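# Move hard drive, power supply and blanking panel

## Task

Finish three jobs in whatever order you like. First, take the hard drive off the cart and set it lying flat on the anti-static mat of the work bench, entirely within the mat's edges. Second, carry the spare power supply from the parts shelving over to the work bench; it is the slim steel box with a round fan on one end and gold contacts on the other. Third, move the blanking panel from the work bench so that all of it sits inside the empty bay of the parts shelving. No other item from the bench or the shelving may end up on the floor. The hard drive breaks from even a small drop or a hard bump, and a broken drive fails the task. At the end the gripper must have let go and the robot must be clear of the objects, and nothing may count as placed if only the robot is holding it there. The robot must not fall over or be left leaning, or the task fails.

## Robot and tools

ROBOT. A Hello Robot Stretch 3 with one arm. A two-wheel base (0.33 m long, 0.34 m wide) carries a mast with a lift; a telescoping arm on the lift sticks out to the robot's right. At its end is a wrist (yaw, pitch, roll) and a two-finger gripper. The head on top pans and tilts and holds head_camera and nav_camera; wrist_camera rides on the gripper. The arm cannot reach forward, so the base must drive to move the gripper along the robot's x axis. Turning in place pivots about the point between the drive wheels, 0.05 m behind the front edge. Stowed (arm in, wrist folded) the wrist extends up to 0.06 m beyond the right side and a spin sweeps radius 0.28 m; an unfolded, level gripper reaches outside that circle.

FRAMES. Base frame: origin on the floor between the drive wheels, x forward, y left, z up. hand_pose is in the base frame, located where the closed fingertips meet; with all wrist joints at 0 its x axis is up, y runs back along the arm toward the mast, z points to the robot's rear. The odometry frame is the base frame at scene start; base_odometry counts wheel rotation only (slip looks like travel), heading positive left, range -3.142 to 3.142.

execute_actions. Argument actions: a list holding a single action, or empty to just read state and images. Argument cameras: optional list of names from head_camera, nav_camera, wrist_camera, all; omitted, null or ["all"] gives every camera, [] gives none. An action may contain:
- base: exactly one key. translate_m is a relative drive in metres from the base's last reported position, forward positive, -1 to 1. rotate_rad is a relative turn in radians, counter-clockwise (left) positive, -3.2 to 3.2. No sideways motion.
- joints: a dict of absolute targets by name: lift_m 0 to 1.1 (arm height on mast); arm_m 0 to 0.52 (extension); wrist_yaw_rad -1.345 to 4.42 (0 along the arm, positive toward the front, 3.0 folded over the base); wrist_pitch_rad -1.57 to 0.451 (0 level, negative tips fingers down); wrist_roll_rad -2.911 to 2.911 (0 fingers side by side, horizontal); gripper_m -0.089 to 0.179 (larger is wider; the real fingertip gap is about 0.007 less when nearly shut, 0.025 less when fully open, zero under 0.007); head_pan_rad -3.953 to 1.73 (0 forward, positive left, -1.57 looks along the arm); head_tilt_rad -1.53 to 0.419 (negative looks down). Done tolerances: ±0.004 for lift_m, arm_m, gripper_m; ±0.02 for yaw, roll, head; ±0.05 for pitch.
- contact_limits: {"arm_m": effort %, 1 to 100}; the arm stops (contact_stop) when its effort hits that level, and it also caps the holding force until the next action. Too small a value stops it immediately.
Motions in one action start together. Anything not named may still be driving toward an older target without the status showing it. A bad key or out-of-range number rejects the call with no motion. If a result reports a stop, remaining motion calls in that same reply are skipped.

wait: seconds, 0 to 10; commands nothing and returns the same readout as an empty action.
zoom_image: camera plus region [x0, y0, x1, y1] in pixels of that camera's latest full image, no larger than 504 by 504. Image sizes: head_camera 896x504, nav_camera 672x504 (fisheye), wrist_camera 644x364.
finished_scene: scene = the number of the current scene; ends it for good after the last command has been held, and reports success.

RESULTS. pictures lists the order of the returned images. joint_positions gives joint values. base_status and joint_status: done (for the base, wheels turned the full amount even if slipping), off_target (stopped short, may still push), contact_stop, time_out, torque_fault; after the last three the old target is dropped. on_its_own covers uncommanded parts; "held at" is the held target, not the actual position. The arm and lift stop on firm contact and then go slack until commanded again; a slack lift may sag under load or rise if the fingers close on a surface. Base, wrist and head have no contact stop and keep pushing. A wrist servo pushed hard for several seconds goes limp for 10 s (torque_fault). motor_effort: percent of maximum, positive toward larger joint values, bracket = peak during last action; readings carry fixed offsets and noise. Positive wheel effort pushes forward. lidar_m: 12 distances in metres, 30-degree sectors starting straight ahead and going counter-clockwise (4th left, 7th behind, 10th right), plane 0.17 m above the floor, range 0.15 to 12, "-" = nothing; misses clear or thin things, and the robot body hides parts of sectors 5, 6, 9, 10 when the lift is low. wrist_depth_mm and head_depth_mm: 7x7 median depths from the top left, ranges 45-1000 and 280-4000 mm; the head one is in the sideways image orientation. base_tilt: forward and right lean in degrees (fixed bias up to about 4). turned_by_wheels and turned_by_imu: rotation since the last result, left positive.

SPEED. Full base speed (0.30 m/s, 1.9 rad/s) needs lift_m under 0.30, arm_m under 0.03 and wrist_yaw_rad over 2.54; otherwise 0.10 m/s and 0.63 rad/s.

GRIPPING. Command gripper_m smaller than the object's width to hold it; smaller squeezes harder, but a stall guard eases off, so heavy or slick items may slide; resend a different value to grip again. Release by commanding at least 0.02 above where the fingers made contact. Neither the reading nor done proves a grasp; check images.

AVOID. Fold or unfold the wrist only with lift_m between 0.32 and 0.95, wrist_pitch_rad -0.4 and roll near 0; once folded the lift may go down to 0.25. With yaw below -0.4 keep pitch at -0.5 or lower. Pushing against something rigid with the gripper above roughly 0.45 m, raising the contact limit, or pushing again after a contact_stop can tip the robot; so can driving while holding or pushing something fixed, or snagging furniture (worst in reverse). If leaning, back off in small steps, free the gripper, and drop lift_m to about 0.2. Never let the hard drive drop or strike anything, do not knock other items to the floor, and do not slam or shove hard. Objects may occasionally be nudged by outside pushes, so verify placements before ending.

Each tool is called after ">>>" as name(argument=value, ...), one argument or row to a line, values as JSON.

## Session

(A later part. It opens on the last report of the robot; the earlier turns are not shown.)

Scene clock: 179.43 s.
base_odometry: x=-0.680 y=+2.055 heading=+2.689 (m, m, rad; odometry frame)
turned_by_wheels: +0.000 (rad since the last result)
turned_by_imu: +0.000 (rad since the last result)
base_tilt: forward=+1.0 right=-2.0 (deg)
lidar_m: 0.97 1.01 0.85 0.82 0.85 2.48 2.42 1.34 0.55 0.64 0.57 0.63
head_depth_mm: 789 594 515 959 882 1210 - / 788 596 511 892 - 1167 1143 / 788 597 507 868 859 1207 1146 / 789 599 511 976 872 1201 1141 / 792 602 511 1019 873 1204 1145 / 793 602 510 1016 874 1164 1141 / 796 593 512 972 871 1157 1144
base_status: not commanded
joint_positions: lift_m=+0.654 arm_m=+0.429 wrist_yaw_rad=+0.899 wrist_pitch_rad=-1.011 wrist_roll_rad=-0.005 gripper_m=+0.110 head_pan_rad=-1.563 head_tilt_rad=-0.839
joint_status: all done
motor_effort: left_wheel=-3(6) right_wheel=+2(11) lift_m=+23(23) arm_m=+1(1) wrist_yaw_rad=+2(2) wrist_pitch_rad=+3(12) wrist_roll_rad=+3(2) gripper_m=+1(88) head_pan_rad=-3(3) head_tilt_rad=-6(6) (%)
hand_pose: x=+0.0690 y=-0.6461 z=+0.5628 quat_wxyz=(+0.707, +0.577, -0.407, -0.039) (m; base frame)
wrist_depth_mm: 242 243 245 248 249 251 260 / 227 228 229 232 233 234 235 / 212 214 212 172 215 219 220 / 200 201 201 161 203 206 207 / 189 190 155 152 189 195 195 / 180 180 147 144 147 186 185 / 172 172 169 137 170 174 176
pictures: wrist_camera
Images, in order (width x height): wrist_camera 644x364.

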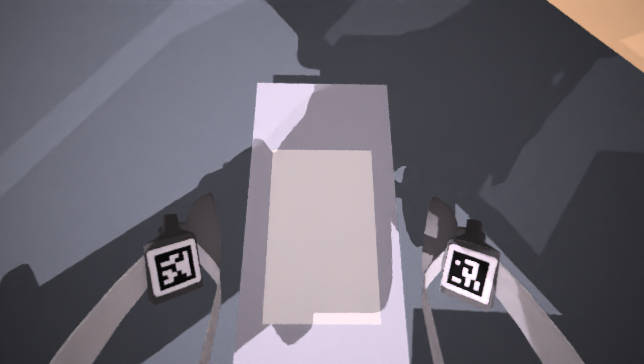

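>>> execute_actions(
  actions=[
    {"joints":{"gripper_m":0.02,"arm_m":0.433}},
  ],
  cameras=[],
)

>>> execute_actions(
  actions=[
    {"joints":{"lift_m":0.69}},
  ],
  cameras=["wrist_camera"],
)

Scene clock: 181.23 s.
base_odometry: x=-0.680 y=+2.055 heading=+2.689 (m, m, rad; odometry frame)
turned_by_wheels: +0.000 (rad since the last result)
turned_by_imu: +0.001 (rad since the last result)
base_tilt: forward=+1.0 right=-2.1 (deg)
lidar_m: 0.98 1.01 0.85 0.82 0.85 2.47 2.42 1.34 0.55 0.64 0.57 0.63
head_depth_mm: 787 593 515 958 880 1211 - / 788 595 511 890 - 1166 1144 / 788 596 507 868 858 1205 1150 / 789 599 511 975 870 1205 1144 / 794 600 511 1026 871 1201 1141 / 794 602 510 1018 873 1163 1145 / 798 593 511 971 872 1162 1146
base_status: not commanded
joint_positions: lift_m=+0.654 arm_m=+0.433 wrist_yaw_rad=+0.902 wrist_pitch_rad=-1.023 wrist_roll_rad=-0.005 gripper_m=+0.021 head_pan_rad=-1.563 head_tilt_rad=-0.839
joint_status: all done
motor_effort: left_wheel=-1(3) right_wheel=-2(5) lift_m=+24(23) arm_m=+2(1) wrist_yaw_rad=-3(3) wrist_pitch_rad=+7(8) wrist_roll_rad=+2(3) gripper_m=-22(100) head_pan_rad=-2(4) head_tilt_rad=-6(6) (%)
hand_pose: x=+0.0670 y=-0.6479 z=+0.5614 quat_wxyz=(+0.707, +0.580, -0.402, -0.042) (m; base frame)
wrist_depth_mm: 236 238 239 241 242 244 252 / 221 223 225 226 226 228 230 / 209 210 208 168 211 215 216 / 197 198 197 158 199 202 204 / 187 187 149 150 152 192 193 / 178 178 143 142 144 182 183 / 170 170 168 135 171 173 174
pictures: none
No camera images: the call's "cameras" was empty. Leave "cameras" out to get every camera's image.

Scene clock: 182.37 s.
base_odometry: x=-0.680 y=+2.055 heading=+2.689 (m, m, rad; odometry frame)
turned_by_wheels: +0.000 (rad since the last result)
turned_by_imu: +0.000 (rad since the last result)
base_tilt: forward=+1.1 right=-2.1 (deg)
lidar_m: 0.98 1.01 0.85 0.82 0.85 2.47 2.42 1.34 0.55 0.64 0.57 0.63
head_depth_mm: 786 594 517 960 878 - - / 787 596 507 - 844 1151 1149 / 788 596 507 953 856 1207 1147 / 792 600 510 883 857 1203 1144 / 792 601 512 999 872 1205 1139 / 794 601 510 1021 872 1161 1140 / 797 593 511 971 868 1164 1149
base_status: not commanded
joint_positions: lift_m=+0.690 arm_m=+0.433 wrist_yaw_rad=+0.902 wrist_pitch_rad=-1.034 wrist_roll_rad=-0.005 gripper_m=+0.024 head_pan_rad=-1.563 head_tilt_rad=-0.839
joint_status: all done
motor_effort: left_wheel=-2(2) right_wheel=+1(1) lift_m=+31(32) arm_m=+3(1) wrist_yaw_rad=-2(2) wrist_pitch_rad=+11(12) wrist_roll_rad=+3(3) gripper_m=-21(22) head_pan_rad=-4(2) head_tilt_rad=-6(6) (%)
hand_pose: x=+0.0650 y=-0.6463 z=+0.5958 quat_wxyz=(+0.707, +0.583, -0.399, -0.046) (m; base frame)
wrist_depth_mm: 276 278 277 281 284 285 274 / 259 262 263 265 266 268 274 / 245 247 244 166 248 253 254 / 233 232 233 158 235 239 241 / 221 222 150 150 152 226 226 / 210 211 145 143 145 215 217 / 200 202 198 137 201 205 206
pictures: wrist_camera
Images, in order (width x height): wrist_camera 644x364.

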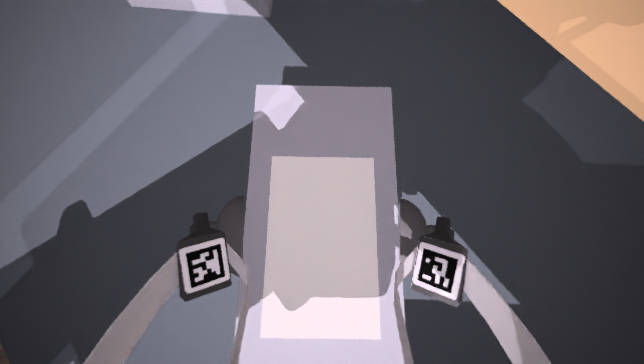

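>>> execute_actions(
  actions=[
    {"base":{"translate_m":0.02},"joints":{"arm_m":0.01}},
  ],
  cameras=["head_camera"],
)

>>> execute_actions(
  actions=[
    {"base":{"translate_m":-0.47}},
  ],
  cameras=[],
)

>>> execute_actions(
  actions=[
    {"base":{"rotate_rad":-1.42},"joints":{"head_pan_rad":-3.14,"head_tilt_rad":-0.6}},
  ],
  cameras=["nav_camera"],
)

Scene clock: 187.33 s.
base_odometry: x=-0.698 y=+2.064 heading=+2.689 (m, m, rad; odometry frame)
turned_by_wheels: +0.000 (rad since the last result)
turned_by_imu: +0.001 (rad since the last result)
base_tilt: forward=+1.1 right=-2.1 (deg)
lidar_m: 0.95 0.99 0.85 0.82 0.85 2.49 2.44 0.65 0.56 0.63 0.56 0.99
head_depth_mm: 790 593 516 904 863 1159 - / 787 596 514 892 830 1151 - / 789 597 514 1023 866 1221 - / 792 599 512 1025 874 1201 - / 793 601 511 1020 875 1204 592 / 795 602 510 996 869 1169 1104 / 799 594 511 954 870 1178 1144
base_status: done
joint_positions: lift_m=+0.690 arm_m=+0.010 wrist_yaw_rad=+0.901 wrist_pitch_rad=-1.035 wrist_roll_rad=-0.005 gripper_m=+0.024 head_pan_rad=-1.563 head_tilt_rad=-0.839
joint_status: all done
motor_effort: left_wheel=-3(3) right_wheel=+1(6) lift_m=+31(30) arm_m=-3(3) wrist_yaw_rad=-1(2) wrist_pitch_rad=+11(11) wrist_roll_rad=+3(3) gripper_m=-20(21) head_pan_rad=-3(3) head_tilt_rad=-6(6) (%)
hand_pose: x=+0.0648 y=-0.2238 z=+0.5957 quat_wxyz=(+0.707, +0.582, -0.399, -0.046) (m; base frame)
wrist_depth_mm: 803 923 948 957 861 292 290 / 864 889 888 701 697 292 272 / 832 832 835 166 681 758 263 / 799 791 785 157 718 713 715 / 741 753 150 150 152 693 696 / 703 718 145 143 144 664 561 / 669 686 677 137 684 680 542
pictures: head_camera (sideways: a quarter turn clockwise sets it upright)
Images, in order (width x height): head_camera 896x504.

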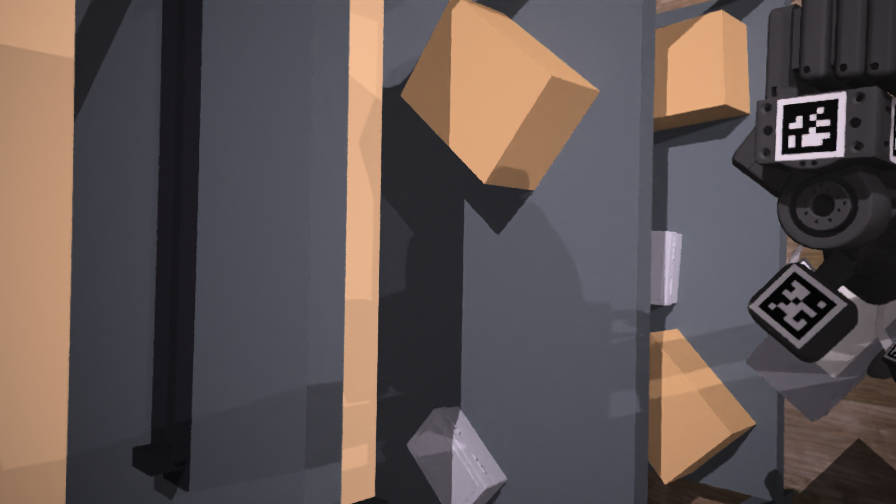

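Scene clock: 193.30 s.
base_odometry: x=-0.275 y=+1.859 heading=+2.689 (m, m, rad; odometry frame)
turned_by_wheels: +0.000 (rad since the last result)
turned_by_imu: -0.001 (rad since the last result)
base_tilt: forward=+1.1 right=-2.0 (deg)
lidar_m: 1.42 1.16 0.85 0.85 3.32 2.01 1.98 1.34 0.98 0.46 0.54 0.87
head_depth_mm: 823 931 1074 1273 1458 1319 - / 824 932 1077 1278 1457 1309 - / 826 936 1081 1284 1457 1314 - / 386 438 518 636 875 1227 - / 790 605 527 1020 873 1167 591 / 795 603 525 907 871 1178 1104 / 794 601 525 884 837 1216 1154
base_status: done
joint_positions: lift_m=+0.690 arm_m=+0.010 wrist_yaw_rad=+0.901 wrist_pitch_rad=-1.035 wrist_roll_rad=-0.005 gripper_m=+0.024 head_pan_rad=-1.563 head_tilt_rad=-0.839
joint_status: not commanded
motor_effort: left_wheel=-2(6) right_wheel=+1(2) lift_m=+31(31) arm_m=-3(3) wrist_yaw_rad=-1(0) wrist_pitch_rad=+11(11) wrist_roll_rad=+3(3) gripper_m=-21(21) head_pan_rad=-3(3) head_tilt_rad=-6(6) (%)
hand_pose: x=+0.0648 y=-0.2238 z=+0.5957 quat_wxyz=(+0.707, +0.582, -0.399, -0.046) (m; base frame)
wrist_depth_mm: 945 934 931 837 849 292 289 / 887 885 889 806 796 301 269 / 831 837 823 166 643 757 276 / 788 799 793 157 709 460 811 / 740 768 150 150 151 777 779 / 713 711 144 143 145 742 740 / 677 675 672 136 690 694 693
pictures: none
No camera images: the call's "cameras" was empty. Leave "cameras" out to get every camera's image.

Scene clock: 196.50 s.
base_odometry: x=-0.275 y=+1.859 heading=+1.269 (m, m, rad; odometry frame)
turned_by_wheels: -1.420 (rad since the last result)
turned_by_imu: -1.394 (rad since the last result)
base_tilt: forward=+0.9 right=-2.1 (deg)
lidar_m: 0.46 0.56 0.89 1.43 1.01 0.85 3.08 2.91 1.98 2.31 1.17 0.95
head_depth_mm: 3056 3289 1486 1290 1137 1150 1251 / 3126 3502 3221 2352 1807 1512 1342 / 3162 3501 3229 2348 1830 1513 1345 / 3226 3528 3124 2328 1827 1506 1280 / 3367 3631 3163 2310 1824 1510 1285 / 3427 3703 3180 2325 1824 1498 1277 / 3474 3744 3161 2288 1815 1502 1279
base_status: done
joint_positions: lift_m=+0.690 arm_m=+0.010 wrist_yaw_rad=+0.901 wrist_pitch_rad=-1.035 wrist_roll_rad=-0.005 gripper_m=+0.024 head_pan_rad=-3.133 head_tilt_rad=-0.606
joint_status: all done
motor_effort: left_wheel=+1(4) right_wheel=-3(7) lift_m=+30(30) arm_m=-3(3) wrist_yaw_rad=-1(1) wrist_pitch_rad=+11(12) wrist_roll_rad=+2(3) gripper_m=-21(21) head_pan_rad=-3(45) head_tilt_rad=+5(27) (%)
hand_pose: x=+0.0648 y=-0.2238 z=+0.5957 quat_wxyz=(+0.707, +0.582, -0.399, -0.046) (m; base frame)
wrist_depth_mm: 782 908 952 966 968 970 975 / 452 885 901 890 902 918 922 / 626 827 844 166 842 862 879 / 665 724 777 157 803 814 818 / 727 759 150 150 152 769 775 / 714 715 145 143 145 731 732 / 679 679 671 137 686 687 698
pictures: nav_camera (sideways: a quarter turn counterclockwise sets it upright)
Images, in order (width x height): nav_camera 672x504.

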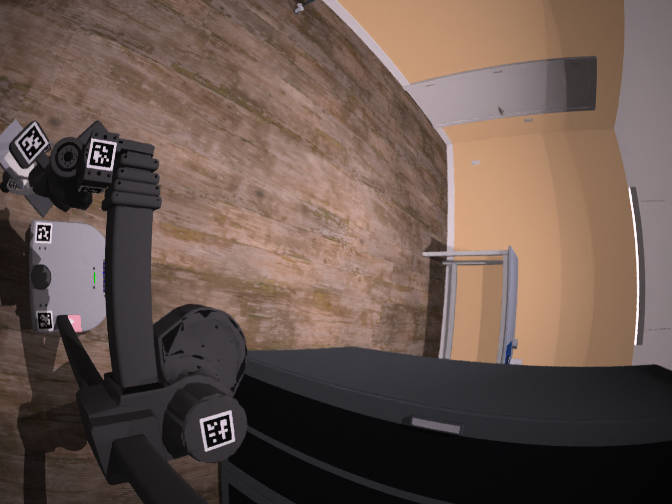

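>>> execute_actions(
  actions=[
    {"base":{"translate_m":-1.0},"joints":{"wrist_yaw_rad":0,"arm_m":0.03}},
  ],
  cameras=[],
)

>>> execute_actions(
  actions=[
    {"base":{"translate_m":-1.0},"joints":{"lift_m":1.1}},
  ],
  cameras=[],
)

>>> execute_actions(
  actions=[
    {"base":{"translate_m":-0.55}},
  ],
  cameras=[],
)

>>> execute_actions(
  actions=[
    {"base":{"rotate_rad":-1.85},"joints":{"head_pan_rad":-1.57,"head_tilt_rad":-0.55}},
  ],
  cameras=[],
)

>>> execute_actions(
  actions=[
    {"joints":{"arm_m":0.45},"contact_limits":{"arm_m":15}},
  ],
)

Scene clock: 208.17 s.
base_odometry: x=-0.572 y=+0.904 heading=+1.269 (m, m, rad; odometry frame)
turned_by_wheels: +0.000 (rad since the last result)
turned_by_imu: -0.001 (rad since the last result)
base_tilt: forward=+1.0 right=-2.0 (deg)
lidar_m: 1.46 1.72 0.36 0.36 0.39 0.61 2.09 2.70 2.22 1.77 2.40 1.94
head_depth_mm: 2348 2160 2753 2343 1840 1515 1323 / 2386 2145 2788 2355 1836 1514 1345 / 2410 2140 2836 2330 1850 1512 1340 / 2426 2601 2865 2345 1827 1505 1283 / 2485 2672 2917 2313 1815 1498 1277 / 2548 2773 2996 2321 1819 1495 1277 / 2567 2807 3011 2308 1813 1498 1277
base_status: done
joint_positions: lift_m=+0.690 arm_m=+0.030 wrist_yaw_rad=+0.001 wrist_pitch_rad=-1.035 wrist_roll_rad=-0.005 gripper_m=+0.024 head_pan_rad=-3.133 head_tilt_rad=-0.606
joint_status: all done
motor_effort: left_wheel=+1(1) right_wheel=-3(9) lift_m=+30(30) arm_m=+2(1) wrist_yaw_rad=-1(4) wrist_pitch_rad=+11(11) wrist_roll_rad=+2(2) gripper_m=-21(21) head_pan_rad=-3(3) head_tilt_rad=+5(3) (%)
hand_pose: x=-0.0215 y=-0.2849 z=+0.5957 quat_wxyz=(+0.616, +0.351, -0.612, -0.349) (m; base frame)
wrist_depth_mm: 932 954 950 942 963 972 982 / 884 882 901 908 912 920 902 / 834 845 833 166 862 856 863 / 788 795 797 157 806 808 804 / 750 757 150 150 152 764 767 / 702 714 145 143 145 732 733 / 674 684 668 137 688 690 704
pictures: none
No camera images: the call's "cameras" was empty. Leave "cameras" out to get every camera's image.

Scene clock: 219.27 s.
base_odometry: x=-0.868 y=-0.051 heading=+1.270 (m, m, rad; odometry frame)
turned_by_wheels: +0.000 (rad since the last result)
turned_by_imu: -0.001 (rad since the last result)
base_tilt: forward=+1.1 right=-2.0 (deg)
lidar_m: 2.46 0.63 0.53 1.03 1.52 1.72 1.09 2.03 2.06 2.04 1.96 2.94
head_depth_mm: - - 1087 1996 1831 1521 1295 / - - 1086 1992 1845 1519 1291 / - - 1083 2077 1827 1506 1288 / - - 1101 2081 1819 1508 1277 / - - 1137 2075 1721 1497 1284 / - - 1982 2171 1810 1505 1276 / - - 2048 2212 1816 1500 1276
base_status: done
joint_positions: lift_m=+1.100 arm_m=+0.030 wrist_yaw_rad=+0.001 wrist_pitch_rad=-1.035 wrist_roll_rad=-0.005 gripper_m=+0.024 head_pan_rad=-3.133 head_tilt_rad=-0.606
joint_status: all done
motor_effort: left_wheel=+1(2) right_wheel=-3(9) lift_m=+31(30) arm_m=+3(2) wrist_yaw_rad=-1(1) wrist_pitch_rad=+11(11) wrist_roll_rad=+2(3) gripper_m=-21(21) head_pan_rad=-4(3) head_tilt_rad=+3(4) (%)
hand_pose: x=-0.0215 y=-0.2849 z=+1.0057 quat_wxyz=(+0.616, +0.351, -0.613, -0.349) (m; base frame)
wrist_depth_mm: - - - - - - - / - - - - - - - / - - - 165 - - - / - - - 157 - - - / - - 150 150 152 - - / - - 145 143 144 - - / - - - 137 - - -
pictures: none
No camera images: the call's "cameras" was empty. Leave "cameras" out to get every camera's image.

Scene clock: 225.87 s.
base_odometry: x=-1.032 y=-0.576 heading=+1.270 (m, m, rad; odometry frame)
turned_by_wheels: +0.000 (rad since the last result)
turned_by_imu: +0.000 (rad since the last result)
base_tilt: forward=+1.1 right=-2.0 (deg)
lidar_m: 1.49 0.89 1.11 1.82 1.26 1.17 1.16 0.56 1.95 1.92 2.14 2.60
head_depth_mm: - - 965 698 601 1520 1289 / - - 969 695 600 1512 1286 / - - 959 691 597 1510 1293 / - - 955 690 639 1515 1289 / - - 948 686 651 1511 1279 / - - 1349 684 686 823 944 / - - 1437 683 674 1461 1278
base_status: done
joint_positions: lift_m=+1.100 arm_m=+0.030 wrist_yaw_rad=+0.001 wrist_pitch_rad=-1.035 wrist_roll_rad=-0.005 gripper_m=+0.024 head_pan_rad=-3.133 head_tilt_rad=-0.606
joint_status: not commanded
motor_effort: left_wheel=+0(1) right_wheel=-3(9) lift_m=+30(30) arm_m=+1(2) wrist_yaw_rad=-1(1) wrist_pitch_rad=+11(12) wrist_roll_rad=+2(2) gripper_m=-21(21) head_pan_rad=-4(4) head_tilt_rad=+4(4) (%)
hand_pose: x=-0.0215 y=-0.2849 z=+1.0057 quat_wxyz=(+0.616, +0.351, -0.613, -0.349) (m; base frame)
wrist_depth_mm: - - - - - - - / - - - - - - - / - - - 166 - - - / - - - 158 - - - / - - 149 150 152 - - / - - 145 143 145 - - / - - - 137 - - -
pictures: none
No camera images: the call's "cameras" was empty. Leave "cameras" out to get every camera's image.

Scene clock: 229.73 s.
base_odometry: x=-1.032 y=-0.576 heading=-0.580 (m, m, rad; odometry frame)
turned_by_wheels: -1.850 (rad since the last result)
turned_by_imu: -1.816 (rad since the last result)
base_tilt: forward=+1.0 right=-2.0 (deg)
lidar_m: 1.93 1.98 2.25 3.03 0.97 0.89 1.79 1.27 1.26 1.16 0.55 1.67
head_depth_mm: - - - - - 1587 1337 / - - - - - - 1272 / - - - - - - 288 / 1115 1210 1159 702 - 327 291 / 1097 1192 1082 748 593 1496 1321 / 1092 1176 1073 745 590 1503 1315 / 1080 1173 1068 742 588 1483 1318
base_status: done
joint_positions: lift_m=+1.100 arm_m=+0.030 wrist_yaw_rad=+0.001 wrist_pitch_rad=-1.035 wrist_roll_rad=-0.005 gripper_m=+0.024 head_pan_rad=-1.577 head_tilt_rad=-0.556
joint_status: all done
motor_effort: left_wheel=+1(4) right_wheel=-3(8) lift_m=+31(30) arm_m=+3(2) wrist_yaw_rad=-1(0) wrist_pitch_rad=+11(11) wrist_roll_rad=+3(3) gripper_m=-21(21) head_pan_rad=+3(44) head_tilt_rad=+5(11) (%)
hand_pose: x=-0.0215 y=-0.2849 z=+1.0057 quat_wxyz=(+0.616, +0.351, -0.613, -0.349) (m; base frame)
wrist_depth_mm: 313 318 320 324 328 332 337 / 312 327 391 328 - - - / - 619 - 166 - - - / - - - 158 - - - / - - 149 150 152 - - / - - 144 143 145 - - / - - - 137 - - -
pictures: none
No camera images: the call's "cameras" was empty. Leave "cameras" out to get every camera's image.

Scene clock: 234.03 s.
base_odometry: x=-1.032 y=-0.576 heading=-0.580 (m, m, rad; odometry frame)
turned_by_wheels: +0.000 (rad since the last result)
turned_by_imu: +0.001 (rad since the last result)
base_tilt: forward=+1.0 right=-2.1 (deg)
lidar_m: 1.93 1.99 2.25 3.03 0.97 0.89 1.78 1.27 1.26 1.16 0.55 1.68
head_depth_mm: 1174 1251 1106 761 644 1583 1330 / 1148 1240 1100 758 619 1576 1328 / - 1234 1092 694 618 1571 1322 / 1112 1191 1087 689 614 1526 1323 / 1098 1193 1084 747 591 1526 1322 / 1092 1180 1076 744 589 1525 1311 / 1079 1168 1067 742 587 1490 1315
base_status: not commanded
joint_positions: lift_m=+1.100 arm_m=+0.450 wrist_yaw_rad=+0.000 wrist_pitch_rad=-1.035 wrist_roll_rad=-0.004 gripper_m=+0.024 head_pan_rad=-1.577 head_tilt_rad=-0.556
joint_status: all done
motor_effort: left_wheel=+0(0) right_wheel=-3(3) lift_m=+31(30) arm_m=+3(0) wrist_yaw_rad=+0(1) wrist_pitch_rad=+11(11) wrist_roll_rad=+2(2) gripper_m=-21(21) head_pan_rad=+4(2) head_tilt_rad=+4(4) (%)
contact_limits: arm_m 15 (drawing in: default 25, maximum 40; extending or still: default 32, maximum 53)
hand_pose: x=-0.0216 y=-0.7048 z=+1.0057 quat_wxyz=(+0.616, +0.351, -0.613, -0.349) (m; base frame)
wrist_depth_mm: 311 314 317 320 320 321 326 / 294 296 297 301 302 304 305 / 275 278 277 166 283 286 287 / 263 264 262 157 265 271 272 / 249 250 150 150 152 256 258 / 237 238 145 143 145 245 244 / 227 227 225 137 228 232 233
pictures: head_camera (sideways: a quarter turn clockwise sets it upright), nav_camera (sideways: a quarter turn counterclockwise sets it upright), wrist_camera
Images, in order (width x height): head_camera 896x504, nav_camera 672x504, wrist_camera 644x364.

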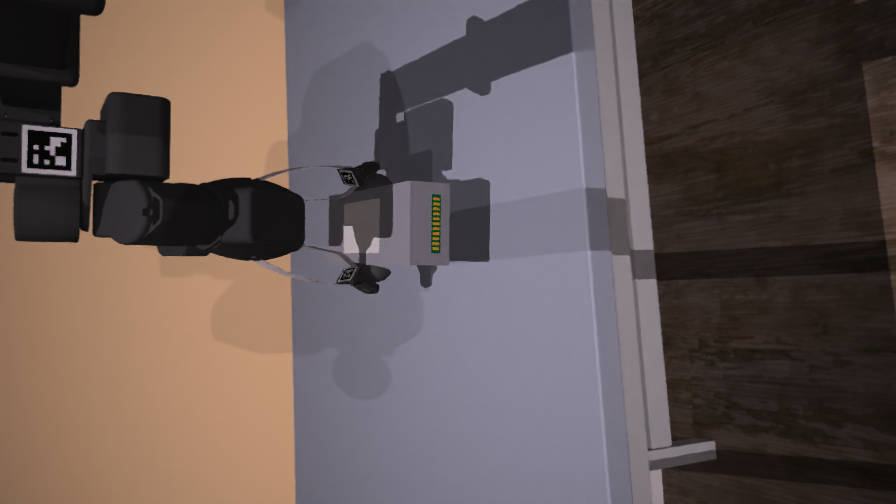

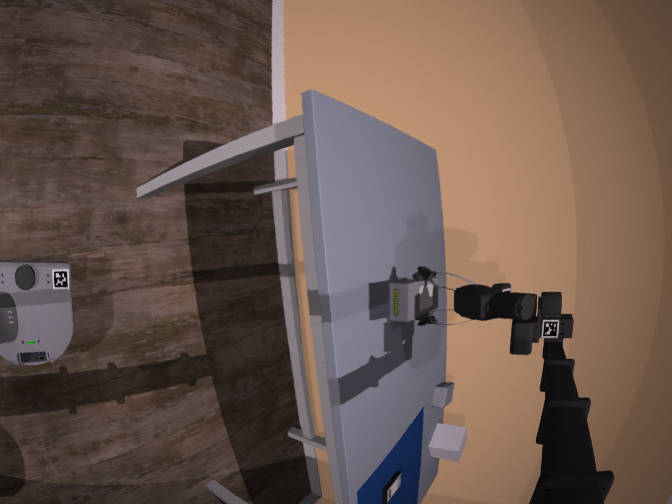

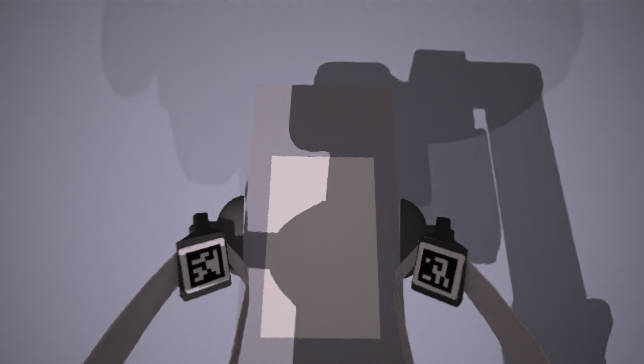

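>>> execute_actions(
  actions=[
    {"joints":{"lift_m":1.036}},
  ],
  cameras=[],
)

>>> execute_actions(
  actions=[
    {"joints":{"gripper_m":0.13}},
  ],
  cameras=[],
)

>>> execute_actions(
  actions=[
    {"joints":{"lift_m":1.1,"arm_m":0.08}},
  ],
  cameras=["nav_camera"],
)

>>> finished_scene(
  scene=2,
)

Scene clock: 236.03 s.
base_odometry: x=-1.032 y=-0.576 heading=-0.580 (m, m, rad; odometry frame)
turned_by_wheels: +0.000 (rad since the last result)
turned_by_imu: +0.001 (rad since the last result)
base_tilt: forward=+1.1 right=-2.0 (deg)
lidar_m: 1.93 1.99 2.25 3.03 0.96 0.89 1.79 1.27 1.26 1.15 0.55 1.67
head_depth_mm: 1143 - 1042 760 644 1578 1333 / 1122 1247 1098 758 619 1588 1328 / 1115 - 1031 713 617 1570 1327 / 1113 1200 1085 691 614 1516 1325 / 1100 1192 1083 748 591 1525 1317 / 1091 1178 1075 744 590 1501 1314 / 1078 1169 1067 743 587 1485 1308
base_status: not commanded
joint_positions: lift_m=+1.036 arm_m=+0.450 wrist_yaw_rad=+0.000 wrist_pitch_rad=-1.035 wrist_roll_rad=-0.004 gripper_m=+0.024 head_pan_rad=-1.577 head_tilt_rad=-0.556
joint_status: all done
motor_effort: left_wheel=+0(0) right_wheel=-3(3) lift_m=+24(27) arm_m=+2(2) wrist_yaw_rad=+0(1) wrist_pitch_rad=+12(11) wrist_roll_rad=+2(2) gripper_m=-21(20) head_pan_rad=+4(3) head_tilt_rad=+4(4) (%)
hand_pose: x=-0.0216 y=-0.7049 z=+0.9421 quat_wxyz=(+0.616, +0.350, -0.613, -0.349) (m; base frame)
wrist_depth_mm: 234 235 238 239 241 242 245 / 221 221 223 224 226 227 230 / 207 209 208 167 211 214 215 / 197 198 197 158 200 202 204 / 187 188 149 149 152 192 193 / 178 179 143 142 144 183 183 / 170 170 169 136 171 174 175
pictures: none
No camera images: the call's "cameras" was empty. Leave "cameras" out to get every camera's image.

Scene clock: 237.60 s.
base_odometry: x=-1.032 y=-0.576 heading=-0.580 (m, m, rad; odometry frame)
turned_by_wheels: +0.000 (rad since the last result)
turned_by_imu: +0.000 (rad since the last result)
base_tilt: forward=+1.0 right=-2.0 (deg)
lidar_m: 1.93 1.98 2.25 3.01 0.97 0.89 1.79 1.27 1.26 1.15 0.55 1.68
head_depth_mm: 1142 - 1040 762 645 1574 1329 / 1123 1253 1100 758 620 1575 1330 / 1113 - 1065 715 618 1570 1325 / 1111 1207 1054 704 615 1531 1325 / 1097 1196 1081 747 593 1521 1324 / 1087 1182 1075 745 590 1498 1314 / 1076 1164 1072 744 587 1490 1316
base_status: not commanded
joint_positions: lift_m=+1.036 arm_m=+0.450 wrist_yaw_rad=+0.000 wrist_pitch_rad=-1.011 wrist_roll_rad=-0.004 gripper_m=+0.130 head_pan_rad=-1.577 head_tilt_rad=-0.556
joint_status: all done
motor_effort: left_wheel=+0(0) right_wheel=-3(3) lift_m=+24(24) arm_m=+2(3) wrist_yaw_rad=+0(0) wrist_pitch_rad=+4(11) wrist_roll_rad=+2(2) gripper_m=+1(89) head_pan_rad=+3(5) head_tilt_rad=+5(4) (%)
hand_pose: x=-0.0216 y=-0.7105 z=+0.9448 quat_wxyz=(+0.620, +0.343, -0.617, -0.342) (m; base frame)
wrist_depth_mm: 243 245 248 248 251 253 254 / 228 229 231 232 234 235 238 / 214 215 213 172 216 221 223 / 201 202 201 162 205 208 209 / 190 193 190 153 193 199 196 / 180 178 178 145 181 - 187 / 173 173 169 138 171 176 177
pictures: none
No camera images: the call's "cameras" was empty. Leave "cameras" out to get every camera's image.

Scene clock: 241.53 s.
base_odometry: x=-1.032 y=-0.576 heading=-0.580 (m, m, rad; odometry frame)
turned_by_wheels: +0.000 (rad since the last result)
turned_by_imu: +0.001 (rad since the last result)
base_tilt: forward=+0.9 right=-2.1 (deg)
lidar_m: 1.93 1.98 2.26 3.02 0.97 0.89 1.78 1.26 1.26 1.15 0.56 1.68
head_depth_mm: - - - 727 633 1579 1327 / - - - - - 1575 1331 / - - - - - 1570 1321 / 1110 1206 1265 752 583 1531 1327 / 1102 1193 1084 747 592 1526 1321 / 1093 1183 1077 747 589 1499 1320 / 1078 1172 1068 742 588 1485 1316
base_status: not commanded
joint_positions: lift_m=+1.100 arm_m=+0.080 wrist_yaw_rad=+0.000 wrist_pitch_rad=-1.009 wrist_roll_rad=-0.004 gripper_m=+0.130 head_pan_rad=-1.577 head_tilt_rad=-0.556
joint_status: all done
motor_effort: left_wheel=+0(0) right_wheel=-3(3) lift_m=+25(28) arm_m=-2(8) wrist_yaw_rad=+0(0) wrist_pitch_rad=+3(4) wrist_roll_rad=+2(2) gripper_m=+1(0) head_pan_rad=+3(3) head_tilt_rad=+4(4) (%)
hand_pose: x=-0.0216 y=-0.3412 z=+1.0088 quat_wxyz=(+0.620, +0.343, -0.617, -0.342) (m; base frame)
wrist_depth_mm: 329 328 332 333 336 340 340 / 303 307 311 312 313 322 327 / 293 307 - - - - - / - 603 - - - - - / - - - - - - - / - - - - - - - / - - - - - - -
pictures: nav_camera (sideways: a quarter turn counterclockwise sets it upright)
Images, in order (width x height): nav_camera 672x504.

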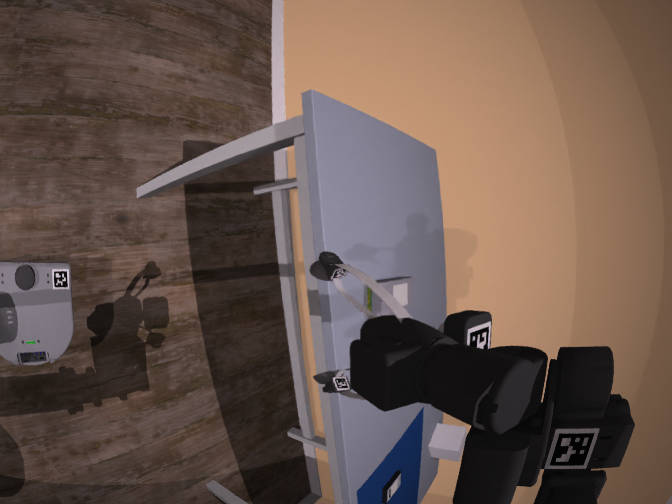

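The scene is finished: the task was done.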